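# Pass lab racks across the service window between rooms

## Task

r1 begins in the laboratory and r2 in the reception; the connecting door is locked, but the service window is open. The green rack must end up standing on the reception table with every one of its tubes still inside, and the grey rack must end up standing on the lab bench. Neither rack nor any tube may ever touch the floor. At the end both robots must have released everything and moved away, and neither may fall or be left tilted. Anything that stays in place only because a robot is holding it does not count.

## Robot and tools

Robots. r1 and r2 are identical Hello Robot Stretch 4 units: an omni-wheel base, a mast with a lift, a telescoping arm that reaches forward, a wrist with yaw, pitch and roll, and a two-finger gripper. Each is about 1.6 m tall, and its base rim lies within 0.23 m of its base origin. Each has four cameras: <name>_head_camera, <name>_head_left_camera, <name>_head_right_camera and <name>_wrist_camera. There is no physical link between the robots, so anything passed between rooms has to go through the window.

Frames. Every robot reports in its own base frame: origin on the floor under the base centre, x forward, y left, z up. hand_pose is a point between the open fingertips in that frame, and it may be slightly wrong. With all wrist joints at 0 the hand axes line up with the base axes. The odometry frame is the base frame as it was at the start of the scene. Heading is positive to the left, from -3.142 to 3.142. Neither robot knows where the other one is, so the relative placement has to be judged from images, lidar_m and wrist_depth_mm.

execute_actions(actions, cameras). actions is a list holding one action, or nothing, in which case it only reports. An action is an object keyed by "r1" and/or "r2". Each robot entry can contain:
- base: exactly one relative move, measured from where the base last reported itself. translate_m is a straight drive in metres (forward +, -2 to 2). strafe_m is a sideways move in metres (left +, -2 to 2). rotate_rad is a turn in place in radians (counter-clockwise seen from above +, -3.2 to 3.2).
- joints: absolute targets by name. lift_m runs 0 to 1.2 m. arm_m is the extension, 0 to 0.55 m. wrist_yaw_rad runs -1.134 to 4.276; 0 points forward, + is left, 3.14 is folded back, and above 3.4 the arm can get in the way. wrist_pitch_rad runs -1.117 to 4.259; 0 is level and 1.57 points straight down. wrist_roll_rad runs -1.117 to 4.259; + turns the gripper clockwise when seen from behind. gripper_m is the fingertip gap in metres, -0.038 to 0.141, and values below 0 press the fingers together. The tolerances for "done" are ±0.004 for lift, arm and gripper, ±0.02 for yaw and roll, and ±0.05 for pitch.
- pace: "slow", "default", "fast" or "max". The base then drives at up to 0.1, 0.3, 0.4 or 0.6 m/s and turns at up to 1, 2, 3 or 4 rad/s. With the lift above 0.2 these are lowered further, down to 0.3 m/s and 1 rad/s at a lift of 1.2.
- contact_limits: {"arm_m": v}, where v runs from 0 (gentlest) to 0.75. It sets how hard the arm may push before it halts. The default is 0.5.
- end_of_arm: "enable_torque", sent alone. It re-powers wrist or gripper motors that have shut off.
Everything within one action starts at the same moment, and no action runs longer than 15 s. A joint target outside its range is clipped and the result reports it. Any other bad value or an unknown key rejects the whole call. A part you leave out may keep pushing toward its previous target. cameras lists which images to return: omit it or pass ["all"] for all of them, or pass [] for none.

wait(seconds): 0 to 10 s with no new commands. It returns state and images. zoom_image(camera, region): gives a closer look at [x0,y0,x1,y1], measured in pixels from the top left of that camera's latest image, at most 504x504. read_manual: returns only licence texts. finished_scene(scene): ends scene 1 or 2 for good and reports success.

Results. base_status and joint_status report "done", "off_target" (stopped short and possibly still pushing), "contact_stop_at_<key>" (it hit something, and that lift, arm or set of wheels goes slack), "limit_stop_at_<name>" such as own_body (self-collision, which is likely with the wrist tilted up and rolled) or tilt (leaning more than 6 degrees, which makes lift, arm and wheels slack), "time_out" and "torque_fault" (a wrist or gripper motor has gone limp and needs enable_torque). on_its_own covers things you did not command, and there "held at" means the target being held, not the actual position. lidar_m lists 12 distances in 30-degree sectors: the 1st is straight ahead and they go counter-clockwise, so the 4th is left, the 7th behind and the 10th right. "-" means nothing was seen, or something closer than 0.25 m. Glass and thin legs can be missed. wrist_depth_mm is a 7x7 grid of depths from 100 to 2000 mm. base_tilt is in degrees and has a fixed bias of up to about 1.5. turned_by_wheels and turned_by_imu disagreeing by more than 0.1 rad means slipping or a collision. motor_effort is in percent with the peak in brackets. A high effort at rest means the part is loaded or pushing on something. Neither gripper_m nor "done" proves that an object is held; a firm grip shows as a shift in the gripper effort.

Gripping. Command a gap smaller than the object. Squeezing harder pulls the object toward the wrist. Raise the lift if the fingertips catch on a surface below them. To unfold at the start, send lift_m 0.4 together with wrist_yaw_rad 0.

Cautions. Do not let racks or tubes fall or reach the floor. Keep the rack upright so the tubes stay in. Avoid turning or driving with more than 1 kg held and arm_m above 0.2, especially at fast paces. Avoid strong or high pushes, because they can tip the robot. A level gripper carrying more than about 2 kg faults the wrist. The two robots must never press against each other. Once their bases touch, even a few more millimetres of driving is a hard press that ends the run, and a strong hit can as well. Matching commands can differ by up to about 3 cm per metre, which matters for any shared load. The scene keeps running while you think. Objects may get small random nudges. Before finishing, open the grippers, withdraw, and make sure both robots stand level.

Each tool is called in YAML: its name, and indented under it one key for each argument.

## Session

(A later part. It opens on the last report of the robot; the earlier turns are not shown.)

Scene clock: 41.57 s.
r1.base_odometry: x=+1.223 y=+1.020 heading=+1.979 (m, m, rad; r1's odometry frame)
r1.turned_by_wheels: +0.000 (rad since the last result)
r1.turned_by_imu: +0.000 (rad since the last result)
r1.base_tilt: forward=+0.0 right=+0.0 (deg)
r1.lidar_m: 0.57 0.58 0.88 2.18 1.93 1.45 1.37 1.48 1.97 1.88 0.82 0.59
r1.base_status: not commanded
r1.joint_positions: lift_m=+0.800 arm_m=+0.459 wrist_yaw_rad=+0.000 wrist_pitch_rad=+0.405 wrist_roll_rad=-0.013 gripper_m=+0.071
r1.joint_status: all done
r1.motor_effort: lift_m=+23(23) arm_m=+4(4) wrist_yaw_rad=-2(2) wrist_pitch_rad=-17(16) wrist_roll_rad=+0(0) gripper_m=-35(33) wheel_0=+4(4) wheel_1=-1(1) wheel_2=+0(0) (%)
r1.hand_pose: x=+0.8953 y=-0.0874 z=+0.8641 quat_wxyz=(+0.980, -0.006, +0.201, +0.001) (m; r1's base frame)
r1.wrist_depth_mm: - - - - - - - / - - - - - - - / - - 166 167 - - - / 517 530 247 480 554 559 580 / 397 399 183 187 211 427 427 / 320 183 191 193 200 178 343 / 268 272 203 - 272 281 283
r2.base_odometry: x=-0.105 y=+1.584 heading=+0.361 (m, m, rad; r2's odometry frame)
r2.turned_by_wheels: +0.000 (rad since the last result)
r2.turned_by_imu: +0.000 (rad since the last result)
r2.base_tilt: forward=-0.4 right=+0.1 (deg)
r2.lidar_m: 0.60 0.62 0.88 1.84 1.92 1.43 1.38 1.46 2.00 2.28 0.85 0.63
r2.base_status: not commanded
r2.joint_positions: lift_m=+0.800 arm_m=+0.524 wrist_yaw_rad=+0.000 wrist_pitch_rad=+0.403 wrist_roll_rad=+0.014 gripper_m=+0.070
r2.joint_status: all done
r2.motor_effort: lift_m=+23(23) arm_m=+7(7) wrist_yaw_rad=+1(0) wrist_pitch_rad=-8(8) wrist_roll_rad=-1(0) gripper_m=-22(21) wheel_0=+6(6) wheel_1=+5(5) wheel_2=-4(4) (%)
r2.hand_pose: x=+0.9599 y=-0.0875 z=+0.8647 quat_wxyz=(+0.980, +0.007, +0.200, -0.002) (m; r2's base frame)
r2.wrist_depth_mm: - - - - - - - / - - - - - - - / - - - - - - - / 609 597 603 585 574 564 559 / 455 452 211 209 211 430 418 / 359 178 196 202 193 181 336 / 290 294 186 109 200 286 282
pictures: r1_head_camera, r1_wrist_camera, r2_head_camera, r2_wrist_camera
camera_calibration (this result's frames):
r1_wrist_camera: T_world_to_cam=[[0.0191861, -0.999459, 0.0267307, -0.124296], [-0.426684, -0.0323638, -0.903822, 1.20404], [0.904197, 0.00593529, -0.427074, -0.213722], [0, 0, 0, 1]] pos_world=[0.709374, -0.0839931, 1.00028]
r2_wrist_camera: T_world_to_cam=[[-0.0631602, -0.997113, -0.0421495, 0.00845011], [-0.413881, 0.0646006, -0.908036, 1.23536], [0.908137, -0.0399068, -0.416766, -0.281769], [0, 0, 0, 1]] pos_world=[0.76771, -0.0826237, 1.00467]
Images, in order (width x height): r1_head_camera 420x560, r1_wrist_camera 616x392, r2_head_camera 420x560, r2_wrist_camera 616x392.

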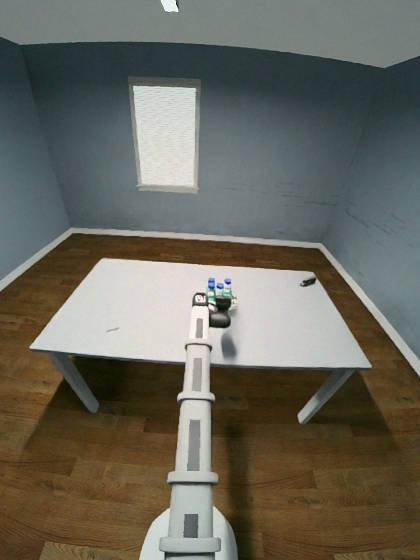

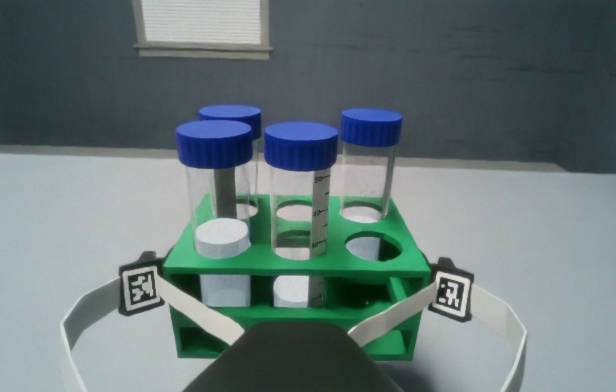

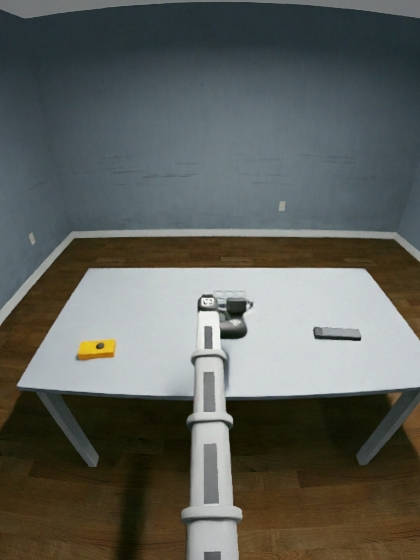

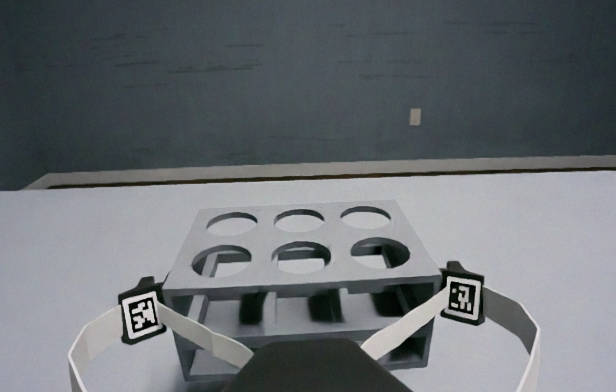

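execute_actions:
  actions:
    - {"r1":{"joints":{"lift_m":1.05,"arm_m":0.1},"pace":"slow"},"r2":{"joints":{"lift_m":1.05,"arm_m":0.1},"pace":"slow"}}
  cameras: []

execute_actions:
  actions:
    - {"r1":{"base":{"translate_m":-0.3},"pace":"slow"},"r2":{"base":{"translate_m":-0.3},"pace":"slow"}}
  cameras: []

execute_actions:
  actions:
    - {"r1":{"base":{"rotate_rad":1.571},"pace":"slow"},"r2":{"base":{"rotate_rad":-1.571},"pace":"slow"}}
  cameras: []

execute_actions:
  actions:
    - {"r1":{"base":{"strafe_m":-1.01}},"r2":{"base":{"strafe_m":0.83}}}
  cameras: []

execute_actions:
  actions:
    - {"r1":{"base":{"translate_m":1.1}},"r2":{"base":{"translate_m":1.3}}}
  cameras: ["r1_wrist_camera","r2_wrist_camera","r1_head_camera","r2_head_camera"]

Scene clock: 56.30 s.
r1.base_odometry: x=+1.223 y=+1.020 heading=+1.979 (m, m, rad; r1's odometry frame)
r1.turned_by_wheels: +0.000 (rad since the last result)
r1.turned_by_imu: -0.001 (rad since the last result)
r1.base_tilt: forward=-0.1 right=+0.0 (deg)
r1.lidar_m: 0.50 0.58 0.86 2.20 1.93 1.42 1.38 1.47 2.01 1.88 0.81 0.61
r1.base_status: not commanded
r1.joint_positions: lift_m=+1.050 arm_m=+0.101 wrist_yaw_rad=+0.000 wrist_pitch_rad=+0.405 wrist_roll_rad=-0.013 gripper_m=+0.071
r1.joint_status: all done
r1.motor_effort: lift_m=+23(23) arm_m=-5(2) wrist_yaw_rad=-2(2) wrist_pitch_rad=-15(17) wrist_roll_rad=+0(0) gripper_m=-33(35) wheel_0=+4(4) wheel_1=-1(2) wheel_2=+0(0) (%)
r1.hand_pose: x=+0.5368 y=-0.0874 z=+1.1141 quat_wxyz=(+0.980, -0.006, +0.201, +0.001) (m; r1's base frame)
r1.wrist_depth_mm: - - - - - - - / - - - - - - - / - - 166 167 - - - / 1078 1078 248 976 - - - / 809 809 182 187 211 866 917 / 661 182 191 193 200 177 707 / 554 564 202 - 554 574 580
r2.base_odometry: x=-0.105 y=+1.584 heading=+0.361 (m, m, rad; r2's odometry frame)
r2.turned_by_wheels: +0.000 (rad since the last result)
r2.turned_by_imu: -0.003 (rad since the last result)
r2.base_tilt: forward=-0.4 right=+0.1 (deg)
r2.lidar_m: 0.54 0.66 0.87 1.86 1.94 1.45 1.38 1.45 2.02 2.29 0.86 0.64
r2.base_status: not commanded
r2.joint_positions: lift_m=+1.050 arm_m=+0.101 wrist_yaw_rad=+0.000 wrist_pitch_rad=+0.403 wrist_roll_rad=+0.014 gripper_m=+0.070
r2.joint_status: all done
r2.motor_effort: lift_m=+23(22) arm_m=-7(6) wrist_yaw_rad=+1(2) wrist_pitch_rad=-10(10) wrist_roll_rad=-1(1) gripper_m=-19(21) wheel_0=+6(6) wheel_1=+5(5) wheel_2=-5(5) (%)
r2.hand_pose: x=+0.5375 y=-0.0874 z=+1.1146 quat_wxyz=(+0.980, +0.007, +0.200, -0.001) (m; r2's base frame)
r2.wrist_depth_mm: - - - - - - - / - - - - - - - / - - - - - - - / - - - - - - - / 931 931 212 209 210 891 866 / 741 179 196 202 193 181 654 / 585 609 187 109 200 591 569
pictures: none
No camera images: the call's "cameras" was empty. Leave "cameras" out to get every camera's image.

Scene clock: 60.60 s.
r1.base_odometry: x=+1.342 y=+0.745 heading=+1.979 (m, m, rad; r1's odometry frame)
r1.turned_by_wheels: +0.000 (rad since the last result)
r1.turned_by_imu: +0.000 (rad since the last result)
r1.base_tilt: forward=-0.1 right=+0.0 (deg)
r1.lidar_m: 0.50 0.92 2.26 2.33 1.54 1.12 1.06 1.18 1.64 1.90 1.98 0.92
r1.base_status: done
r1.joint_positions: lift_m=+1.050 arm_m=+0.101 wrist_yaw_rad=+0.000 wrist_pitch_rad=+0.405 wrist_roll_rad=-0.013 gripper_m=+0.071
r1.joint_status: not commanded
r1.motor_effort: lift_m=+23(23) arm_m=-4(4) wrist_yaw_rad=-2(2) wrist_pitch_rad=-16(16) wrist_roll_rad=+0(0) gripper_m=-34(31) wheel_0=-4(7) wheel_1=-4(7) wheel_2=+3(8) (%)
r1.hand_pose: x=+0.5368 y=-0.0874 z=+1.1141 quat_wxyz=(+0.980, -0.006, +0.201, +0.001) (m; r1's base frame)
r1.wrist_depth_mm: - - - - - - - / - - - - - - - / - - 167 169 - - - / 1042 1078 976 976 1138 1138 - / 798 820 185 187 211 866 931 / 723 182 191 193 200 178 723 / 1397 1430 202 - 1397 1430 866
r2.base_odometry: x=-0.386 y=+1.478 heading=+0.360 (m, m, rad; r2's odometry frame)
r2.turned_by_wheels: -0.001 (rad since the last result)
r2.turned_by_imu: -0.002 (rad since the last result)
r2.base_tilt: forward=-0.5 right=+0.0 (deg)
r2.lidar_m: 0.54 0.95 1.92 1.85 1.51 1.13 1.09 1.12 1.56 2.42 2.36 0.93
r2.base_status: done
r2.joint_positions: lift_m=+1.050 arm_m=+0.101 wrist_yaw_rad=+0.000 wrist_pitch_rad=+0.403 wrist_roll_rad=+0.014 gripper_m=+0.070
r2.joint_status: not commanded
r2.motor_effort: lift_m=+24(24) arm_m=-7(7) wrist_yaw_rad=+0(1) wrist_pitch_rad=-8(7) wrist_roll_rad=-2(2) gripper_m=-20(22) wheel_0=-6(8) wheel_1=-5(6) wheel_2=+3(9) (%)
r2.hand_pose: x=+0.5375 y=-0.0874 z=+1.1146 quat_wxyz=(+0.980, +0.007, +0.200, -0.001) (m; r2's base frame)
r2.wrist_depth_mm: - - - - - - - / - - - - - - - / - - - - - - - / - 1255 1205 1205 1160 1160 - / 931 931 211 208 211 891 866 / 778 179 196 202 193 181 750 / 1537 1537 187 109 200 1537 1499
pictures: none
No camera images: the call's "cameras" was empty. Leave "cameras" out to get every camera's image.

Scene clock: 63.47 s.
r1.base_odometry: x=+1.342 y=+0.745 heading=-2.734 (m, m, rad; r1's odometry frame)
r1.turned_by_wheels: +1.570 (rad since the last result)
r1.turned_by_imu: +1.556 (rad since the last result)
r1.base_tilt: forward=-0.1 right=+0.0 (deg)
r1.lidar_m: 0.50 1.49 1.13 1.06 1.14 1.62 1.90 2.06 0.92 0.83 0.93 2.27
r1.base_status: done
r1.joint_positions: lift_m=+1.050 arm_m=+0.101 wrist_yaw_rad=+0.000 wrist_pitch_rad=+0.405 wrist_roll_rad=-0.013 gripper_m=+0.071
r1.joint_status: not commanded
r1.motor_effort: lift_m=+23(23) arm_m=-4(4) wrist_yaw_rad=-2(3) wrist_pitch_rad=-17(16) wrist_roll_rad=+0(0) gripper_m=-31(31) wheel_0=-4(8) wheel_1=-4(7) wheel_2=-1(5) (%)
r1.hand_pose: x=+0.5368 y=-0.0874 z=+1.1141 quat_wxyz=(+0.980, -0.006, +0.201, +0.001) (m; r1's base frame)
r1.wrist_depth_mm: 1576 1808 1756 1756 1808 - - / 1537 1921 1863 1921 1863 - - / 1499 - 166 165 - - - / 1499 - - 252 - - - / 1576 - 183 187 211 - - / 1499 182 191 193 200 178 1756 / 1397 1397 202 - 1430 1464 1499
r2.base_odometry: x=-0.386 y=+1.479 heading=-1.209 (m, m, rad; r2's odometry frame)
r2.turned_by_wheels: -1.570 (rad since the last result)
r2.turned_by_imu: -1.556 (rad since the last result)
r2.base_tilt: forward=-0.5 right=+0.1 (deg)
r2.lidar_m: 0.55 2.34 0.93 0.91 0.95 1.92 1.86 1.52 1.13 1.08 1.14 1.56
r2.base_status: done
r2.joint_positions: lift_m=+1.050 arm_m=+0.101 wrist_yaw_rad=+0.000 wrist_pitch_rad=+0.403 wrist_roll_rad=+0.014 gripper_m=+0.070
r2.joint_status: not commanded
r2.motor_effort: lift_m=+23(23) arm_m=-7(7) wrist_yaw_rad=+0(0) wrist_pitch_rad=-9(8) wrist_roll_rad=-1(1) gripper_m=-21(20) wheel_0=+8(11) wheel_1=+7(11) wheel_2=+3(8) (%)
r2.hand_pose: x=+0.5375 y=-0.0874 z=+1.1147 quat_wxyz=(+0.980, +0.007, +0.200, -0.001) (m; r2's base frame)
r2.wrist_depth_mm: - - 1983 1921 1983 1983 1430 / - - - - - - 1464 / - - - - - - 1499 / - - - - - - 1499 / - - 211 209 211 - 1537 / 1921 178 196 202 194 182 1499 / 1576 1576 186 109 200 1499 1366
pictures: none
No camera images: the call's "cameras" was empty. Leave "cameras" out to get every camera's image.

Scene clock: 69.50 s.
r1.base_odometry: x=+1.020 y=+1.425 heading=-3.029 (m, m, rad; r1's odometry frame)
r1.turned_by_wheels: -0.295 (rad since the last result)
r1.turned_by_imu: -0.486 (rad since the last result)
r1.base_tilt: forward=+0.0 right=+0.0 (deg)
r1.lidar_m: 0.27 2.09 2.40 1.84 1.77 1.94 2.00 0.52 0.25 0.25 0.25 0.25
r1.base_status: strafe_m contact_stop (by the wheels' count: -0.753 of -1.010)
r1.joint_positions: lift_m=+1.050 arm_m=+0.100 wrist_yaw_rad=+0.000 wrist_pitch_rad=+0.405 wrist_roll_rad=-0.013 gripper_m=+0.071
r1.joint_status: not commanded
r1.on_its_own: the wheels are slack since a contact_stop
r1.motor_effort: lift_m=+20(23) arm_m=-1(4) wrist_yaw_rad=-2(20) wrist_pitch_rad=-16(29) wrist_roll_rad=+0(0) gripper_m=-30(33) wheel_0=+0(18) wheel_1=+0(36) wheel_2=+0(2) (%)
r1.hand_pose: x=+0.5362 y=-0.0874 z=+1.1143 quat_wxyz=(+0.980, -0.006, +0.201, +0.001) (m; r1's base frame)
r1.wrist_depth_mm: - - - - - - - / 1618 - - - - - - / 1661 1863 167 167 - - - / 1808 - 249 - - - - / 1863 - 185 186 210 - - / 1661 182 191 193 199 177 1708 / 1397 1430 202 - 559 580 591
r2.base_odometry: x=+0.391 y=+1.772 heading=-1.209 (m, m, rad; r2's odometry frame)
r2.turned_by_wheels: +0.000 (rad since the last result)
r2.turned_by_imu: +0.003 (rad since the last result)
r2.base_tilt: forward=-0.5 right=+0.0 (deg)
r2.lidar_m: 0.28 0.25 0.25 0.25 0.25 0.25 0.42 1.93 1.98 1.90 2.00 2.55
r2.base_status: done
r2.joint_positions: lift_m=+1.050 arm_m=+0.101 wrist_yaw_rad=+0.000 wrist_pitch_rad=+0.403 wrist_roll_rad=+0.014 gripper_m=+0.070
r2.joint_status: not commanded
r2.motor_effort: lift_m=+22(23) arm_m=-7(7) wrist_yaw_rad=+0(2) wrist_pitch_rad=-10(7) wrist_roll_rad=-1(1) gripper_m=-21(21) wheel_0=-4(13) wheel_1=+2(10) wheel_2=+0(3) (%)
r2.hand_pose: x=+0.5375 y=-0.0874 z=+1.1147 quat_wxyz=(+0.980, +0.007, +0.200, -0.001) (m; r2's base frame)
r2.wrist_depth_mm: 1921 1983 - - 1983 - 1921 / - - - - - - - / - - - - - - - / - - - - - - - / - - 212 209 211 - - / 1921 179 197 202 194 181 1756 / 597 609 186 109 201 1576 1499
pictures: none
No camera images: the call's "cameras" was empty. Leave "cameras" out to get every camera's image.

not run: a stop came earlier in this reply.

execute_actions:
  actions:
    - {"r1":{"base":{"strafe_m":0.3},"pace":"slow"},"r2":{"base":{"strafe_m":-0.28},"pace":"slow"}}
  cameras: ["r1_head_camera","r2_head_camera","r1_wrist_camera"]

Scene clock: 74.40 s.
r1.base_odometry: x=+1.054 y=+1.128 heading=-3.029 (m, m, rad; r1's odometry frame)
r1.turned_by_wheels: +0.000 (rad since the last result)
r1.turned_by_imu: +0.000 (rad since the last result)
r1.base_tilt: forward=+0.0 right=+0.0 (deg)
r1.lidar_m: 0.50 1.99 2.02 1.56 1.53 1.66 2.14 2.08 0.59 0.43 0.42 0.45
r1.base_status: done
r1.joint_positions: lift_m=+1.050 arm_m=+0.100 wrist_yaw_rad=+0.000 wrist_pitch_rad=+0.405 wrist_roll_rad=-0.013 gripper_m=+0.071
r1.joint_status: not commanded
r1.motor_effort: lift_m=+20(20) arm_m=-1(1) wrist_yaw_rad=-2(2) wrist_pitch_rad=-16(17) wrist_roll_rad=+0(1) gripper_m=-30(31) wheel_0=-2(8) wheel_1=+3(8) wheel_2=+0(1) (%)
r1.hand_pose: x=+0.5362 y=-0.0874 z=+1.1143 quat_wxyz=(+0.980, -0.006, +0.201, +0.001) (m; r1's base frame)
r1.wrist_depth_mm: 1430 - - - - - - / 1537 1921 - - - - - / 1618 1661 167 167 - - - / 1708 1921 1983 241 - - - / 1756 1921 183 179 210 - - / 1618 182 191 192 200 178 707 / 1397 1430 202 - 554 574 580
r2.base_odometry: x=+0.129 y=+1.673 heading=-1.209 (m, m, rad; r2's odometry frame)
r2.turned_by_wheels: +0.000 (rad since the last result)
r2.turned_by_imu: -0.003 (rad since the last result)
r2.base_tilt: forward=-0.5 right=+0.0 (deg)
r2.lidar_m: 0.53 0.48 0.36 0.35 0.37 0.53 1.86 1.95 1.69 1.63 1.71 2.41
r2.base_status: done
r2.joint_positions: lift_m=+1.050 arm_m=+0.101 wrist_yaw_rad=+0.000 wrist_pitch_rad=+0.403 wrist_roll_rad=+0.014 gripper_m=+0.070
r2.joint_status: not commanded
r2.motor_effort: lift_m=+22(22) arm_m=-7(7) wrist_yaw_rad=+0(2) wrist_pitch_rad=-9(10) wrist_roll_rad=-1(1) gripper_m=-19(20) wheel_0=+6(8) wheel_1=-6(6) wheel_2=+0(0) (%)
r2.hand_pose: x=+0.5375 y=-0.0874 z=+1.1147 quat_wxyz=(+0.980, +0.007, +0.200, -0.001) (m; r2's base frame)
r2.wrist_depth_mm: 1983 - - 1921 - 1921 1921 / - - - - - - - / - - - - - - - / - - - - - - - / - - 211 209 211 - - / 1863 178 196 202 193 181 1756 / 609 1576 187 109 200 1537 1499
pictures: r1_head_camera, r1_wrist_camera, r2_head_camera
camera_calibration (this result's frames):
r1_wrist_camera: T_world_to_cam=[[0.0193137, -0.999455, 0.0267763, -0.124186], [-0.426776, -0.0324601, -0.903774, 1.27696], [0.904151, 0.00602775, -0.427171, 0.217993], [0, 0, 0, 1]] pos_world=[0.350274, -0.0839821, 1.25052]
Images, in order (width x height): r1_head_camera 420x560, r1_wrist_camera 616x392, r2_head_camera 420x560.

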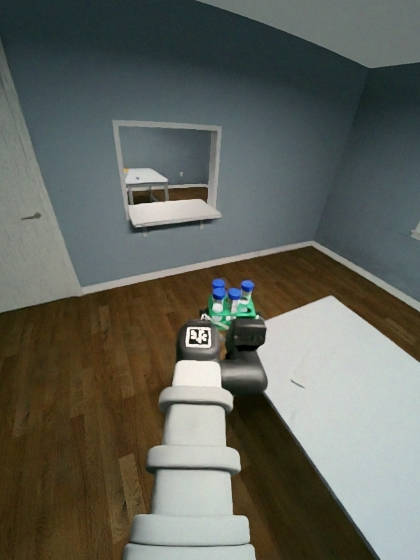

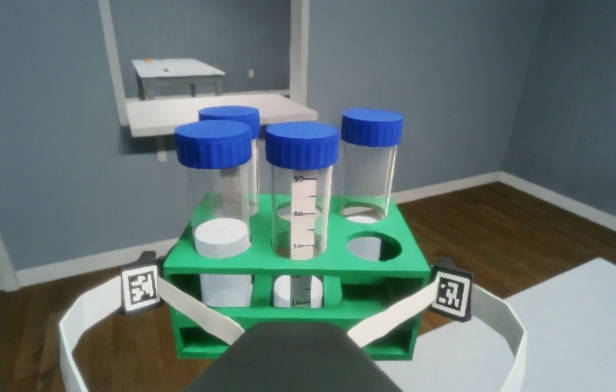

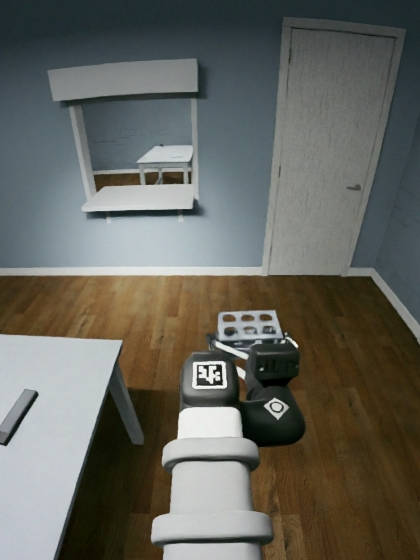

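execute_actions:
  actions:
    - {"r1":{"base":{"rotate_rad":0.49},"pace":"slow"},"r2":{"base":{"translate_m":1.25}}}
  cameras: []

execute_actions:
  actions:
    - {"r1":{"base":{"translate_m":1.1}},"r2":{"base":{"strafe_m":0.27},"pace":"slow"}}
  cameras: ["r1_head_camera","r2_head_camera","r1_wrist_camera","r2_wrist_camera"]

Scene clock: 84.53 s.
r1.base_odometry: x=+1.054 y=+1.127 heading=-2.539 (m, m, rad; r1's odometry frame)
r1.turned_by_wheels: +0.489 (rad since the last result)
r1.turned_by_imu: +0.484 (rad since the last result)
r1.base_tilt: forward=-0.1 right=-0.1 (deg)
r1.lidar_m: 0.51 2.12 1.57 1.52 1.62 2.12 2.06 0.63 0.47 0.40 0.47 0.65
r1.base_status: done
r1.joint_positions: lift_m=+1.050 arm_m=+0.100 wrist_yaw_rad=+0.000 wrist_pitch_rad=+0.405 wrist_roll_rad=-0.013 gripper_m=+0.071
r1.joint_status: not commanded
r1.motor_effort: lift_m=+20(20) arm_m=-1(1) wrist_yaw_rad=-2(3) wrist_pitch_rad=-15(17) wrist_roll_rad=+0(0) gripper_m=-31(34) wheel_0=-3(7) wheel_1=-3(7) wheel_2=-1(6) (%)
r1.hand_pose: x=+0.5362 y=-0.0874 z=+1.1143 quat_wxyz=(+0.980, -0.006, +0.201, +0.001) (m; r1's base frame)
r1.wrist_depth_mm: 1708 1618 1576 1661 - - 1661 / 1808 1808 1708 1756 - - 1708 / 1921 1863 167 166 1708 1921 1921 / - - - 241 - - - / - - 183 179 211 - - / 1618 182 191 191 200 178 1808 / 1397 1397 202 - 1366 1464 1499
r2.base_odometry: x=+0.572 y=+0.504 heading=-1.209 (m, m, rad; r2's odometry frame)
r2.turned_by_wheels: +0.001 (rad since the last result)
r2.turned_by_imu: -0.003 (rad since the last result)
r2.base_tilt: forward=-0.4 right=+0.0 (deg)
r2.lidar_m: 0.53 1.03 1.78 3.08 0.58 0.51 1.53 2.33 1.67 1.65 1.65 1.24
r2.base_status: done
r2.joint_positions: lift_m=+1.050 arm_m=+0.101 wrist_yaw_rad=+0.000 wrist_pitch_rad=+0.403 wrist_roll_rad=+0.014 gripper_m=+0.070
r2.joint_status: not commanded
r2.motor_effort: lift_m=+22(22) arm_m=-6(7) wrist_yaw_rad=-2(0) wrist_pitch_rad=-11(10) wrist_roll_rad=-1(1) gripper_m=-18(21) wheel_0=+5(9) wheel_1=+4(12) wheel_2=-2(11) (%)
r2.hand_pose: x=+0.5375 y=-0.0874 z=+1.1147 quat_wxyz=(+0.980, +0.007, +0.200, -0.001) (m; r2's base frame)
r2.wrist_depth_mm: - - 809 798 809 798 798 / - - 854 854 842 842 831 / - - 931 904 904 878 891 / 1138 1138 960 960 931 946 946 / 842 831 211 208 211 1008 1008 / 1098 178 196 202 193 181 1118 / 1182 1205 186 109 200 1160 1205
pictures: none
No camera images: the call's "cameras" was empty. Leave "cameras" out to get every camera's image.

Scene clock: 89.70 s.
r1.base_odometry: x=+0.148 y=+0.504 heading=-2.539 (m, m, rad; r1's odometry frame)
r1.turned_by_wheels: +0.000 (rad since the last result)
r1.turned_by_imu: -0.003 (rad since the last result)
r1.base_tilt: forward=-0.1 right=+0.0 (deg)
r1.lidar_m: 0.52 1.10 1.54 1.47 1.56 2.19 1.67 0.71 0.76 3.21 1.21 0.95
r1.base_status: done
r1.joint_positions: lift_m=+1.050 arm_m=+0.100 wrist_yaw_rad=+0.000 wrist_pitch_rad=+0.405 wrist_roll_rad=-0.013 gripper_m=+0.071
r1.joint_status: not commanded
r1.motor_effort: lift_m=+20(20) arm_m=-1(1) wrist_yaw_rad=-2(2) wrist_pitch_rad=-17(17) wrist_roll_rad=+0(0) gripper_m=-34(29) wheel_0=+3(6) wheel_1=+1(6) wheel_2=+1(9) (%)
r1.hand_pose: x=+0.5362 y=-0.0874 z=+1.1143 quat_wxyz=(+0.980, -0.006, +0.201, +0.001) (m; r1's base frame)
r1.wrist_depth_mm: 683 699 691 691 683 - - / 723 732 732 723 732 - - / 768 778 166 168 778 - - / 842 831 820 244 842 1025 1078 / 917 878 184 180 211 788 788 / 946 182 191 192 200 178 676 / 1078 1078 202 - 1025 1042 1042
r2.base_odometry: x=+0.824 y=+0.600 heading=-1.209 (m, m, rad; r2's odometry frame)
r2.turned_by_wheels: +0.000 (rad since the last result)
r2.turned_by_imu: -0.001 (rad since the last result)
r2.base_tilt: forward=-0.5 right=+0.0 (deg)
r2.lidar_m: 0.55 1.06 1.82 2.82 0.56 0.41 0.39 2.68 1.93 1.93 1.65 1.26
r2.base_status: done
r2.joint_positions: lift_m=+1.050 arm_m=+0.101 wrist_yaw_rad=+0.000 wrist_pitch_rad=+0.403 wrist_roll_rad=+0.014 gripper_m=+0.070
r2.joint_status: not commanded
r2.motor_effort: lift_m=+22(22) arm_m=-7(7) wrist_yaw_rad=+0(1) wrist_pitch_rad=-9(9) wrist_roll_rad=+0(1) gripper_m=-19(20) wheel_0=-8(5) wheel_1=+4(11) wheel_2=+0(2) (%)
r2.hand_pose: x=+0.5375 y=-0.0874 z=+1.1147 quat_wxyz=(+0.980, +0.007, +0.200, -0.001) (m; r2's base frame)
r2.wrist_depth_mm: - - - - 809 809 820 / - - - - 866 866 854 / - - - - 917 904 917 / 1182 1138 1118 946 946 976 960 / 842 842 212 208 211 1025 1042 / 1098 179 196 202 194 181 1098 / 1160 1205 186 109 200 1205 1182
pictures: r1_head_camera, r1_wrist_camera, r2_head_camera, r2_wrist_camera
camera_calibration (this result's frames):
r1_wrist_camera: T_world_to_cam=[[0.0193837, -0.999454, 0.026774, -0.124202], [-0.4268, -0.032488, -0.903762, 1.27695], [0.904138, 0.00609112, -0.427197, 0.218028], [0, 0, 0, 1]] pos_world=[0.350281, -0.0839767, 1.25052]
r2_wrist_camera: T_world_to_cam=[[-0.0630268, -0.997122, -0.0421349, -0.00774573], [-0.414044, 0.0645386, -0.907966, 1.28757], [0.908072, -0.0397805, -0.41692, 0.206337], [0, 0, 0, 1]] pos_world=[0.345253, -0.0826132, 1.25477]
Images, in order (width x height): r1_head_camera 420x560, r1_wrist_camera 616x392, r2_head_camera 420x560, r2_wrist_camera 616x392.

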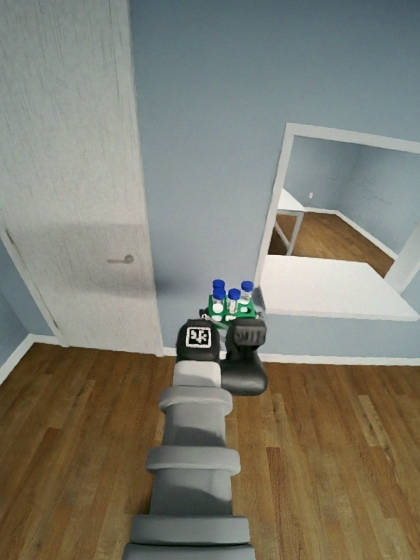

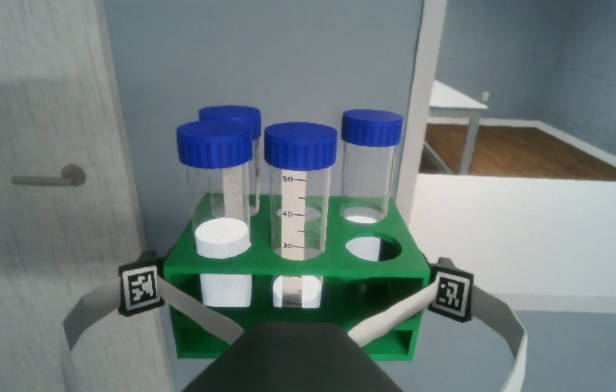

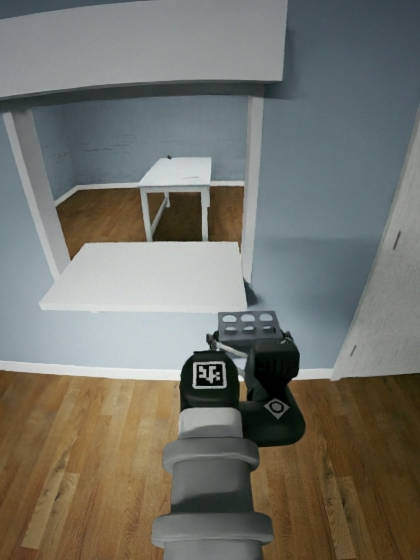

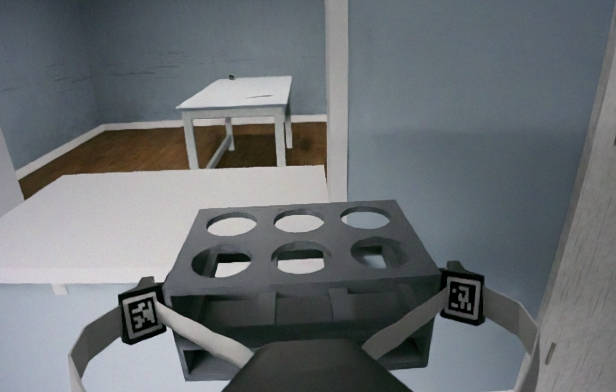

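execute_actions:
  actions:
    - {"r1":{"base":{"strafe_m":-0.38},"pace":"slow"},"r2":{"base":{"translate_m":0.2},"pace":"slow"}}
  cameras: []

execute_actions:
  actions:
    - {"r1":{"joints":{"arm_m":0.5,"lift_m":1.0},"pace":"slow"},"r2":{"base":{"strafe_m":0.45},"pace":"slow"}}
  cameras: []

execute_actions:
  actions:
    - {"r2":{"joints":{"arm_m":0.5,"lift_m":1.0},"pace":"slow"}}
  cameras: ["r1_head_camera","r2_head_camera","r1_wrist_camera","r2_wrist_camera"]

Scene clock: 98.13 s.
r1.base_odometry: x=-0.068 y=+0.817 heading=-2.539 (m, m, rad; r1's odometry frame)
r1.turned_by_wheels: +0.000 (rad since the last result)
r1.turned_by_imu: -0.001 (rad since the last result)
r1.base_tilt: forward=+0.0 right=+0.0 (deg)
r1.lidar_m: 0.50 1.13 1.57 1.87 1.96 2.77 0.48 0.53 0.78 2.83 1.23 0.90
r1.base_status: done
r1.joint_positions: lift_m=+1.050 arm_m=+0.100 wrist_yaw_rad=+0.000 wrist_pitch_rad=+0.405 wrist_roll_rad=-0.013 gripper_m=+0.071
r1.joint_status: not commanded
r1.motor_effort: lift_m=+20(20) arm_m=-1(1) wrist_yaw_rad=-2(3) wrist_pitch_rad=-16(17) wrist_roll_rad=+0(0) gripper_m=-36(33) wheel_0=+4(7) wheel_1=-3(7) wheel_2=+0(0) (%)
r1.hand_pose: x=+0.5362 y=-0.0874 z=+1.1143 quat_wxyz=(+0.980, -0.006, +0.201, +0.001) (m; r1's base frame)
r1.wrist_depth_mm: 676 691 691 - - - - / 732 723 715 - - - - / 768 768 167 167 - - - / 842 831 240 244 1008 1042 1078 / 904 866 184 179 211 778 788 / 976 182 191 192 200 178 691 / 1060 1060 203 - 1025 1042 1025
r2.base_odometry: x=+0.895 y=+0.413 heading=-1.208 (m, m, rad; r2's odometry frame)
r2.turned_by_wheels: +0.001 (rad since the last result)
r2.turned_by_imu: -0.002 (rad since the last result)
r2.base_tilt: forward=-0.5 right=+0.1 (deg)
r2.lidar_m: 0.54 0.86 1.54 2.81 0.83 0.61 0.60 2.68 1.99 1.93 1.39 1.05
r2.base_status: done
r2.joint_positions: lift_m=+1.050 arm_m=+0.101 wrist_yaw_rad=+0.000 wrist_pitch_rad=+0.403 wrist_roll_rad=+0.014 gripper_m=+0.070
r2.joint_status: not commanded
r2.motor_effort: lift_m=+22(22) arm_m=-7(7) wrist_yaw_rad=+0(1) wrist_pitch_rad=-10(9) wrist_roll_rad=+0(1) gripper_m=-21(22) wheel_0=+7(8) wheel_1=+7(6) wheel_2=-5(10) (%)
r2.hand_pose: x=+0.5375 y=-0.0874 z=+1.1147 quat_wxyz=(+0.980, +0.007, +0.200, -0.001) (m; r2's base frame)
r2.wrist_depth_mm: - - - 1576 627 627 627 / - - - - 668 661 661 / - - - - 707 707 715 / - 1118 1118 1078 741 750 759 / 831 831 211 208 211 798 809 / 661 179 196 202 193 181 866 / 603 768 186 109 200 917 946
pictures: none
No camera images: the call's "cameras" was empty. Leave "cameras" out to get every camera's image.

Scene clock: 103.77 s.
r1.base_odometry: x=-0.068 y=+0.817 heading=-2.539 (m, m, rad; r1's odometry frame)
r1.turned_by_wheels: +0.000 (rad since the last result)
r1.turned_by_imu: -0.001 (rad since the last result)
r1.base_tilt: forward=-0.1 right=+0.0 (deg)
r1.lidar_m: 0.82 1.14 1.57 1.86 1.96 2.74 0.52 0.53 0.78 2.83 1.22 0.91
r1.base_status: not commanded
r1.joint_positions: lift_m=+1.000 arm_m=+0.499 wrist_yaw_rad=+0.000 wrist_pitch_rad=+0.405 wrist_roll_rad=-0.013 gripper_m=+0.071
r1.joint_status: all done
r1.motor_effort: lift_m=+14(19) arm_m=+4(5) wrist_yaw_rad=-2(2) wrist_pitch_rad=-17(18) wrist_roll_rad=+0(0) gripper_m=-31(30) wheel_0=+4(4) wheel_1=-3(3) wheel_2=+0(0) (%)
r1.hand_pose: x=+0.9353 y=-0.0874 z=+1.0647 quat_wxyz=(+0.980, -0.006, +0.201, +0.001) (m; r1's base frame)
r1.wrist_depth_mm: 324 317 - - - - - / 343 338 455 - - - - / 368 359 167 168 - - - / 394 389 227 243 - - - / 427 410 184 179 211 699 715 / 459 182 190 193 200 178 559 / 508 500 202 - 442 459 462
r2.base_odometry: x=+1.315 y=+0.572 heading=-1.208 (m, m, rad; r2's odometry frame)
r2.turned_by_wheels: +0.000 (rad since the last result)
r2.turned_by_imu: +0.001 (rad since the last result)
r2.base_tilt: forward=-0.5 right=+0.1 (deg)
r2.lidar_m: 0.54 0.86 1.53 2.35 2.48 0.59 0.57 0.64 2.44 2.38 1.43 0.85
r2.base_status: done
r2.joint_positions: lift_m=+1.050 arm_m=+0.101 wrist_yaw_rad=+0.000 wrist_pitch_rad=+0.403 wrist_roll_rad=+0.014 gripper_m=+0.070
r2.joint_status: not commanded
r2.motor_effort: lift_m=+22(22) arm_m=-7(7) wrist_yaw_rad=+1(2) wrist_pitch_rad=-10(9) wrist_roll_rad=-1(0) gripper_m=-20(21) wheel_0=-7(11) wheel_1=+7(13) wheel_2=+0(4) (%)
r2.hand_pose: x=+0.5375 y=-0.0874 z=+1.1147 quat_wxyz=(+0.980, +0.007, +0.200, -0.001) (m; r2's base frame)
r2.wrist_depth_mm: 627 - - - 1808 - 759 / 668 - - - - - 750 / 707 - - - - - 750 / 759 854 1098 1078 1060 1060 778 / 820 820 212 210 211 788 798 / 878 178 196 202 193 182 634 / 917 960 186 109 200 960 960
pictures: none
No camera images: the call's "cameras" was empty. Leave "cameras" out to get every camera's image.

Scene clock: 109.03 s.
r1.base_odometry: x=-0.068 y=+0.817 heading=-2.539 (m, m, rad; r1's odometry frame)
r1.turned_by_wheels: +0.000 (rad since the last result)
r1.turned_by_imu: -0.001 (rad since the last result)
r1.base_tilt: forward=+0.0 right=+0.0 (deg)
r1.lidar_m: 0.85 1.14 1.59 1.85 1.97 2.80 0.54 0.55 0.77 2.84 1.25 0.90
r1.base_status: not commanded
r1.joint_positions: lift_m=+1.000 arm_m=+0.499 wrist_yaw_rad=+0.000 wrist_pitch_rad=+0.405 wrist_roll_rad=-0.013 gripper_m=+0.071
r1.joint_status: not commanded
r1.motor_effort: lift_m=+15(15) arm_m=+4(4) wrist_yaw_rad=-2(2) wrist_pitch_rad=-17(16) wrist_roll_rad=+0(0) gripper_m=-30(30) wheel_0=+4(4) wheel_1=-3(3) wheel_2=+0(0) (%)
r1.hand_pose: x=+0.9353 y=-0.0874 z=+1.0647 quat_wxyz=(+0.980, -0.006, +0.201, +0.001) (m; r1's base frame)
r1.wrist_depth_mm: 322 315 - - - 1060 - / 345 338 455 - - - - / 368 359 166 167 - - 591 / 394 387 227 244 - - - / 427 410 183 179 211 691 699 / 459 182 191 193 201 177 564 / 508 504 202 - 445 466 469
r2.base_odometry: x=+1.315 y=+0.572 heading=-1.208 (m, m, rad; r2's odometry frame)
r2.turned_by_wheels: +0.000 (rad since the last result)
r2.turned_by_imu: -0.002 (rad since the last result)
r2.base_tilt: forward=-0.5 right=+0.1 (deg)
r2.lidar_m: 0.80 0.86 1.54 2.36 2.49 0.60 0.58 0.63 2.43 2.37 1.43 0.85
r2.base_status: not commanded
r2.joint_positions: lift_m=+1.000 arm_m=+0.499 wrist_yaw_rad=+0.000 wrist_pitch_rad=+0.403 wrist_roll_rad=+0.014 gripper_m=+0.070
r2.joint_status: all done
r2.motor_effort: lift_m=+16(16) arm_m=+7(8) wrist_yaw_rad=+2(1) wrist_pitch_rad=-10(9) wrist_roll_rad=+0(1) gripper_m=-20(20) wheel_0=-7(6) wheel_1=+7(7) wheel_2=+0(0) (%)
r2.hand_pose: x=+0.9349 y=-0.0874 z=+1.0652 quat_wxyz=(+0.980, +0.007, +0.200, -0.001) (m; r2's base frame)
r2.wrist_depth_mm: - - - - - 788 - / - - - - - - 609 / - - - - - - 580 / - - - - - - - / - - 212 210 211 699 683 / 554 179 195 202 193 181 559 / 477 484 187 109 200 473 459
pictures: r1_head_camera, r1_wrist_camera, r2_head_camera, r2_wrist_camera
camera_calibration (this result's frames):
r1_wrist_camera: T_world_to_cam=[[0.0193832, -0.999454, 0.0267735, -0.13061], [-0.426819, -0.0324875, -0.903753, 1.40248], [0.904129, 0.00609016, -0.427215, -0.163962], [0, 0, 0, 1]] pos_world=[0.749379, -0.0839768, 1.20094]
r2_wrist_camera: T_world_to_cam=[[-0.0629945, -0.997124, -0.0421338, 0.0151969], [-0.414063, 0.064525, -0.907958, 1.4072], [0.908066, -0.0397504, -0.416937, -0.17521], [0, 0, 0, 1]] pos_world=[0.742727, -0.0826108, 1.20527]
Images, in order (width x height): r1_head_camera 420x560, r1_wrist_camera 616x392, r2_head_camera 420x560, r2_wrist_camera 616x392.

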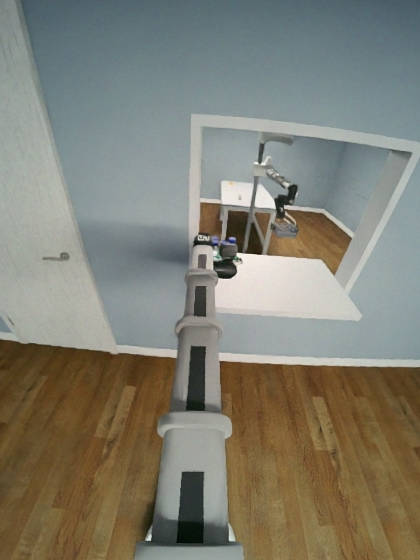

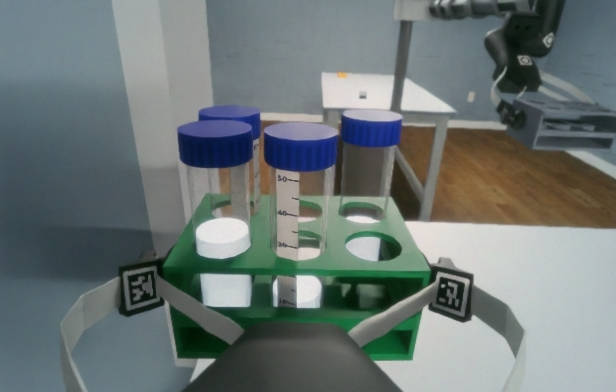

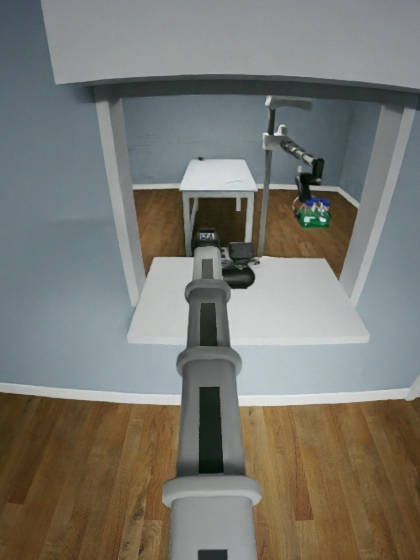

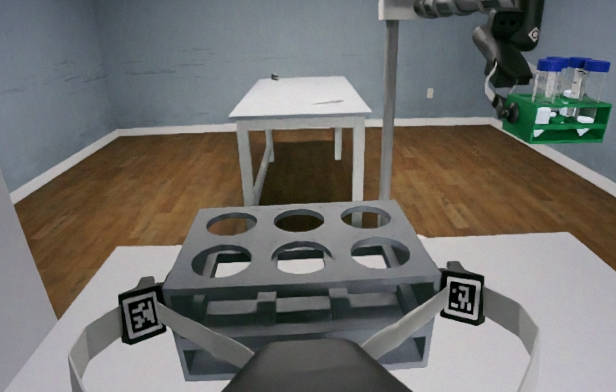

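execute_actions:
  actions:
    - {"r1":{"base":{"strafe_m":-0.1},"pace":"slow"},"r2":{"base":{"translate_m":0.2},"pace":"slow"}}
  cameras: []

execute_actions:
  actions:
    - {"r1":{"base":{"translate_m":0.2},"joints":{"lift_m":0.88},"pace":"slow"},"r2":{"joints":{"lift_m":0.88},"pace":"slow"}}
  cameras: ["r1_head_camera","r2_head_camera","r1_wrist_camera","r2_wrist_camera"]

Scene clock: 114.47 s.
r1.base_odometry: x=-0.124 y=+0.899 heading=-2.539 (m, m, rad; r1's odometry frame)
r1.turned_by_wheels: +0.000 (rad since the last result)
r1.turned_by_imu: +0.000 (rad since the last result)
r1.base_tilt: forward=-0.1 right=+0.0 (deg)
r1.lidar_m: 0.84 1.11 1.56 1.94 2.09 2.94 0.50 0.56 0.80 2.73 1.49 0.89
r1.base_status: done
r1.joint_positions: lift_m=+1.000 arm_m=+0.499 wrist_yaw_rad=+0.000 wrist_pitch_rad=+0.405 wrist_roll_rad=-0.013 gripper_m=+0.071
r1.joint_status: not commanded
r1.motor_effort: lift_m=+15(15) arm_m=+4(4) wrist_yaw_rad=-2(2) wrist_pitch_rad=-16(17) wrist_roll_rad=+0(0) gripper_m=-33(35) wheel_0=+3(8) wheel_1=-3(7) wheel_2=+0(0) (%)
r1.hand_pose: x=+0.9353 y=-0.0874 z=+1.0647 quat_wxyz=(+0.980, -0.006, +0.201, +0.001) (m; r1's base frame)
r1.wrist_depth_mm: 320 - - - - 820 559 / 340 466 - - - - - / 359 466 166 169 - - 433 / 384 477 246 244 - - 392 / 421 421 184 180 211 691 699 / 452 182 191 192 200 178 564 / 500 466 202 - 445 462 469
r2.base_odometry: x=+1.386 y=+0.386 heading=-1.208 (m, m, rad; r2's odometry frame)
r2.turned_by_wheels: +0.001 (rad since the last result)
r2.turned_by_imu: -0.001 (rad since the last result)
r2.base_tilt: forward=-0.5 right=+0.1 (deg)
r2.lidar_m: 0.61 0.95 1.24 2.34 2.48 0.81 0.78 0.81 2.46 2.38 1.17 0.66
r2.base_status: done
r2.joint_positions: lift_m=+1.000 arm_m=+0.499 wrist_yaw_rad=+0.000 wrist_pitch_rad=+0.403 wrist_roll_rad=+0.014 gripper_m=+0.070
r2.joint_status: not commanded
r2.motor_effort: lift_m=+16(16) arm_m=+7(7) wrist_yaw_rad=+1(2) wrist_pitch_rad=-9(9) wrist_roll_rad=+0(0) gripper_m=-20(20) wheel_0=+8(10) wheel_1=+6(4) wheel_2=-3(7) (%)
r2.hand_pose: x=+0.9350 y=-0.0874 z=+1.0652 quat_wxyz=(+0.980, +0.007, +0.200, -0.001) (m; r2's base frame)
r2.wrist_depth_mm: - - - - - 585 - / - - - - - 585 - / - - - - - - 397 / - - - - - - - / - - 212 209 211 - - / 1808 178 196 202 193 181 554 / 473 480 186 109 200 473 462
pictures: none
No camera images: the call's "cameras" was empty. Leave "cameras" out to get every camera's image.

Scene clock: 117.73 s.
r1.base_odometry: x=-0.289 y=+0.786 heading=-2.539 (m, m, rad; r1's odometry frame)
r1.turned_by_wheels: +0.000 (rad since the last result)
r1.turned_by_imu: -0.001 (rad since the last result)
r1.base_tilt: forward=-0.1 right=+0.0 (deg)
r1.lidar_m: 0.65 0.90 1.22 1.96 2.07 2.93 0.72 0.75 2.85 2.76 0.89 0.67
r1.base_status: done
r1.joint_positions: lift_m=+0.880 arm_m=+0.499 wrist_yaw_rad=+0.000 wrist_pitch_rad=+0.405 wrist_roll_rad=-0.013 gripper_m=+0.071
r1.joint_status: all done
r1.motor_effort: lift_m=+15(16) arm_m=+4(4) wrist_yaw_rad=-2(2) wrist_pitch_rad=-16(17) wrist_roll_rad=+0(0) gripper_m=-31(32) wheel_0=+3(6) wheel_1=+3(3) wheel_2=-3(6) (%)
r1.hand_pose: x=+0.9353 y=-0.0874 z=+0.9447 quat_wxyz=(+0.980, -0.006, +0.201, +0.001) (m; r1's base frame)
r1.wrist_depth_mm: - - - - - - - / - - - - 1863 - - / - - 167 170 1863 - - / 306 - 239 244 - - - / 309 508 184 180 211 480 484 / 296 182 190 193 200 177 387 / 300 310 202 - 307 320 322
r2.base_odometry: x=+1.386 y=+0.386 heading=-1.208 (m, m, rad; r2's odometry frame)
r2.turned_by_wheels: +0.000 (rad since the last result)
r2.turned_by_imu: -0.001 (rad since the last result)
r2.base_tilt: forward=-0.4 right=+0.0 (deg)
r2.lidar_m: 0.60 0.64 1.24 2.35 2.47 0.80 0.78 0.80 2.48 2.40 1.16 0.64
r2.base_status: not commanded
r2.joint_positions: lift_m=+0.880 arm_m=+0.499 wrist_yaw_rad=+0.000 wrist_pitch_rad=+0.403 wrist_roll_rad=+0.014 gripper_m=+0.070
r2.joint_status: all done
r2.motor_effort: lift_m=+16(11) arm_m=+7(7) wrist_yaw_rad=+1(0) wrist_pitch_rad=-9(11) wrist_roll_rad=+0(1) gripper_m=-20(19) wheel_0=+8(8) wheel_1=+6(6) wheel_2=-3(3) (%)
r2.hand_pose: x=+0.9350 y=-0.0874 z=+0.9452 quat_wxyz=(+0.980, +0.007, +0.200, -0.001) (m; r2's base frame)
r2.wrist_depth_mm: - - - - - - - / - - - - - - - / - - - - - - - / - - - - - - - / 512 517 211 208 211 484 477 / 410 178 196 202 193 181 382 / 325 336 186 109 200 327 329
pictures: r1_head_camera, r1_wrist_camera, r2_head_camera, r2_wrist_camera
camera_calibration (this result's frames):
r1_wrist_camera: T_world_to_cam=[[0.0193195, -0.999455, 0.0267735, -0.127355], [-0.426827, -0.0324603, -0.90375, 1.29405], [0.904127, 0.0060323, -0.427222, -0.215241], [0, 0, 0, 1]] pos_world=[0.749401, -0.0839818, 1.08095]
r2_wrist_camera: T_world_to_cam=[[-0.0629951, -0.997124, -0.0421338, 0.0101431], [-0.414063, 0.0645252, -0.907958, 1.29826], [0.908066, -0.0397509, -0.416937, -0.225261], [0, 0, 0, 1]] pos_world=[0.742752, -0.0826109, 1.08527]
Images, in order (width x height): r1_head_camera 420x560, r1_wrist_camera 616x392, r2_head_camera 420x560, r2_wrist_camera 616x392.

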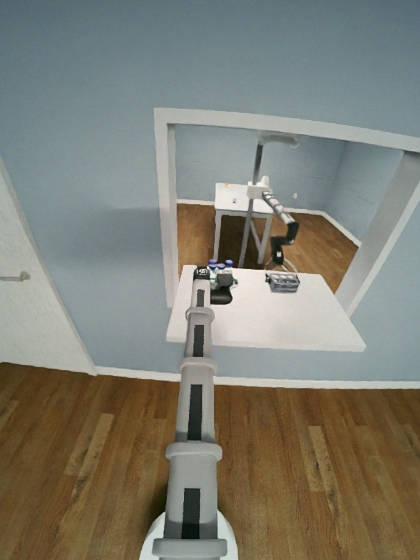

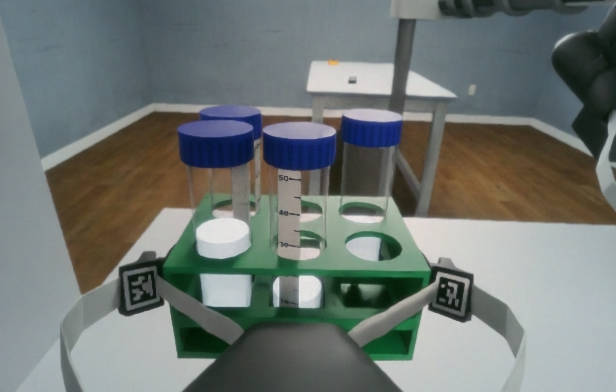

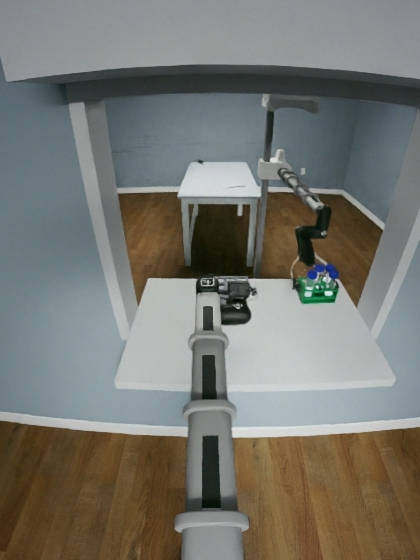

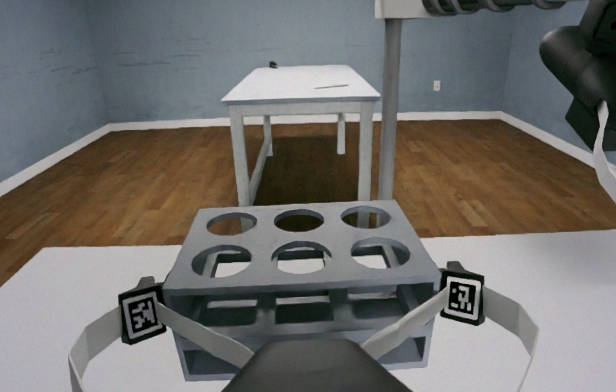

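execute_actions:
  actions:
    - {"r1":{"joints":{"lift_m":0.8,"arm_m":0.44},"pace":"slow"},"r2":{"joints":{"lift_m":0.79,"arm_m":0.44},"pace":"slow"}}
  cameras: ["r1_wrist_camera","r2_wrist_camera"]

Scene clock: 121.57 s.
r1.base_odometry: x=-0.289 y=+0.786 heading=-2.539 (m, m, rad; r1's odometry frame)
r1.turned_by_wheels: +0.000 (rad since the last result)
r1.turned_by_imu: +0.000 (rad since the last result)
r1.base_tilt: forward=-0.1 right=+0.1 (deg)
r1.lidar_m: 0.66 0.92 1.21 1.93 2.05 2.93 0.70 0.74 2.83 2.76 0.91 0.67
r1.base_status: not commanded
r1.joint_positions: lift_m=+0.800 arm_m=+0.441 wrist_yaw_rad=+0.000 wrist_pitch_rad=+0.405 wrist_roll_rad=-0.013 gripper_m=+0.071
r1.joint_status: all done
r1.motor_effort: lift_m=+15(15) arm_m=-5(4) wrist_yaw_rad=-2(2) wrist_pitch_rad=-17(17) wrist_roll_rad=+0(0) gripper_m=-29(30) wheel_0=+3(3) wheel_1=+3(3) wheel_2=-3(3) (%)
r1.hand_pose: x=+0.8768 y=-0.0874 z=+0.8647 quat_wxyz=(+0.980, -0.006, +0.201, +0.001) (m; r1's base frame)
r1.wrist_depth_mm: 309 - - - - - 445 / 304 - - - - - 445 / 307 - 166 166 549 - - / 309 421 239 244 442 452 336 / 300 320 184 180 210 338 338 / 256 182 191 191 200 177 273 / 216 217 202 - 216 226 227
r2.base_odometry: x=+1.386 y=+0.386 heading=-1.208 (m, m, rad; r2's odometry frame)
r2.turned_by_wheels: +0.000 (rad since the last result)
r2.turned_by_imu: -0.001 (rad since the last result)
r2.base_tilt: forward=-0.5 right=+0.0 (deg)
r2.lidar_m: 0.60 0.65 1.24 2.33 2.48 0.80 0.77 0.83 2.46 2.37 1.17 0.64
r2.base_status: not commanded
r2.joint_positions: lift_m=+0.790 arm_m=+0.441 wrist_yaw_rad=+0.000 wrist_pitch_rad=+0.403 wrist_roll_rad=+0.014 gripper_m=+0.070
r2.joint_status: all done
r2.motor_effort: lift_m=+16(16) arm_m=-7(8) wrist_yaw_rad=+1(0) wrist_pitch_rad=-10(11) wrist_roll_rad=-1(0) gripper_m=-20(21) wheel_0=+8(8) wheel_1=+5(6) wheel_2=-3(3) (%)
r2.hand_pose: x=+0.8775 y=-0.0874 z=+0.8552 quat_wxyz=(+0.980, +0.007, +0.200, -0.001) (m; r2's base frame)
r2.wrist_depth_mm: - - - - - - 452 / - - - - - - 433 / - - - - - - 452 / 462 455 449 442 433 427 373 / 342 340 211 209 211 324 320 / 270 178 196 202 194 182 256 / 217 223 186 109 200 216 212
pictures: r1_wrist_camera, r2_wrist_camera
camera_calibration (this result's frames):
r1_wrist_camera: T_world_to_cam=[[0.0193206, -0.999455, 0.026773, -0.124083], [-0.426847, -0.0324605, -0.903741, 1.19679], [0.904118, 0.00603288, -0.427241, -0.19653], [0, 0, 0, 1]] pos_world=[0.690929, -0.0839818, 1.00094]
r2_wrist_camera: T_world_to_cam=[[-0.0629888, -0.997124, -0.042133, 0.00272907], [-0.414072, 0.0645223, -0.907954, 1.19277], [0.908062, -0.0397448, -0.416945, -0.210624], [0, 0, 0, 1]] pos_world=[0.685325, -0.0826104, 0.995279]
Images, in order (width x height): r1_wrist_camera 616x392, r2_wrist_camera 616x392.

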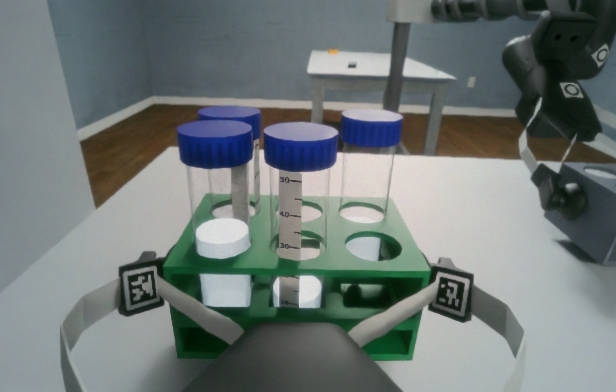

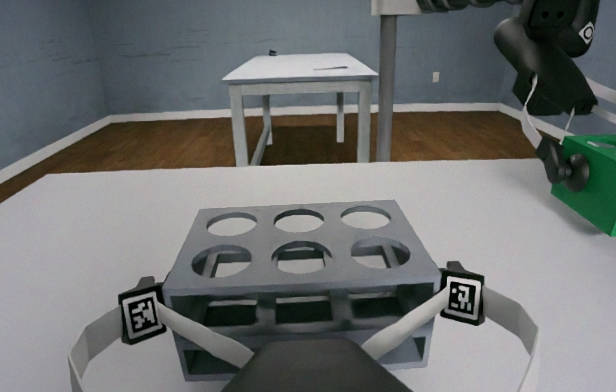

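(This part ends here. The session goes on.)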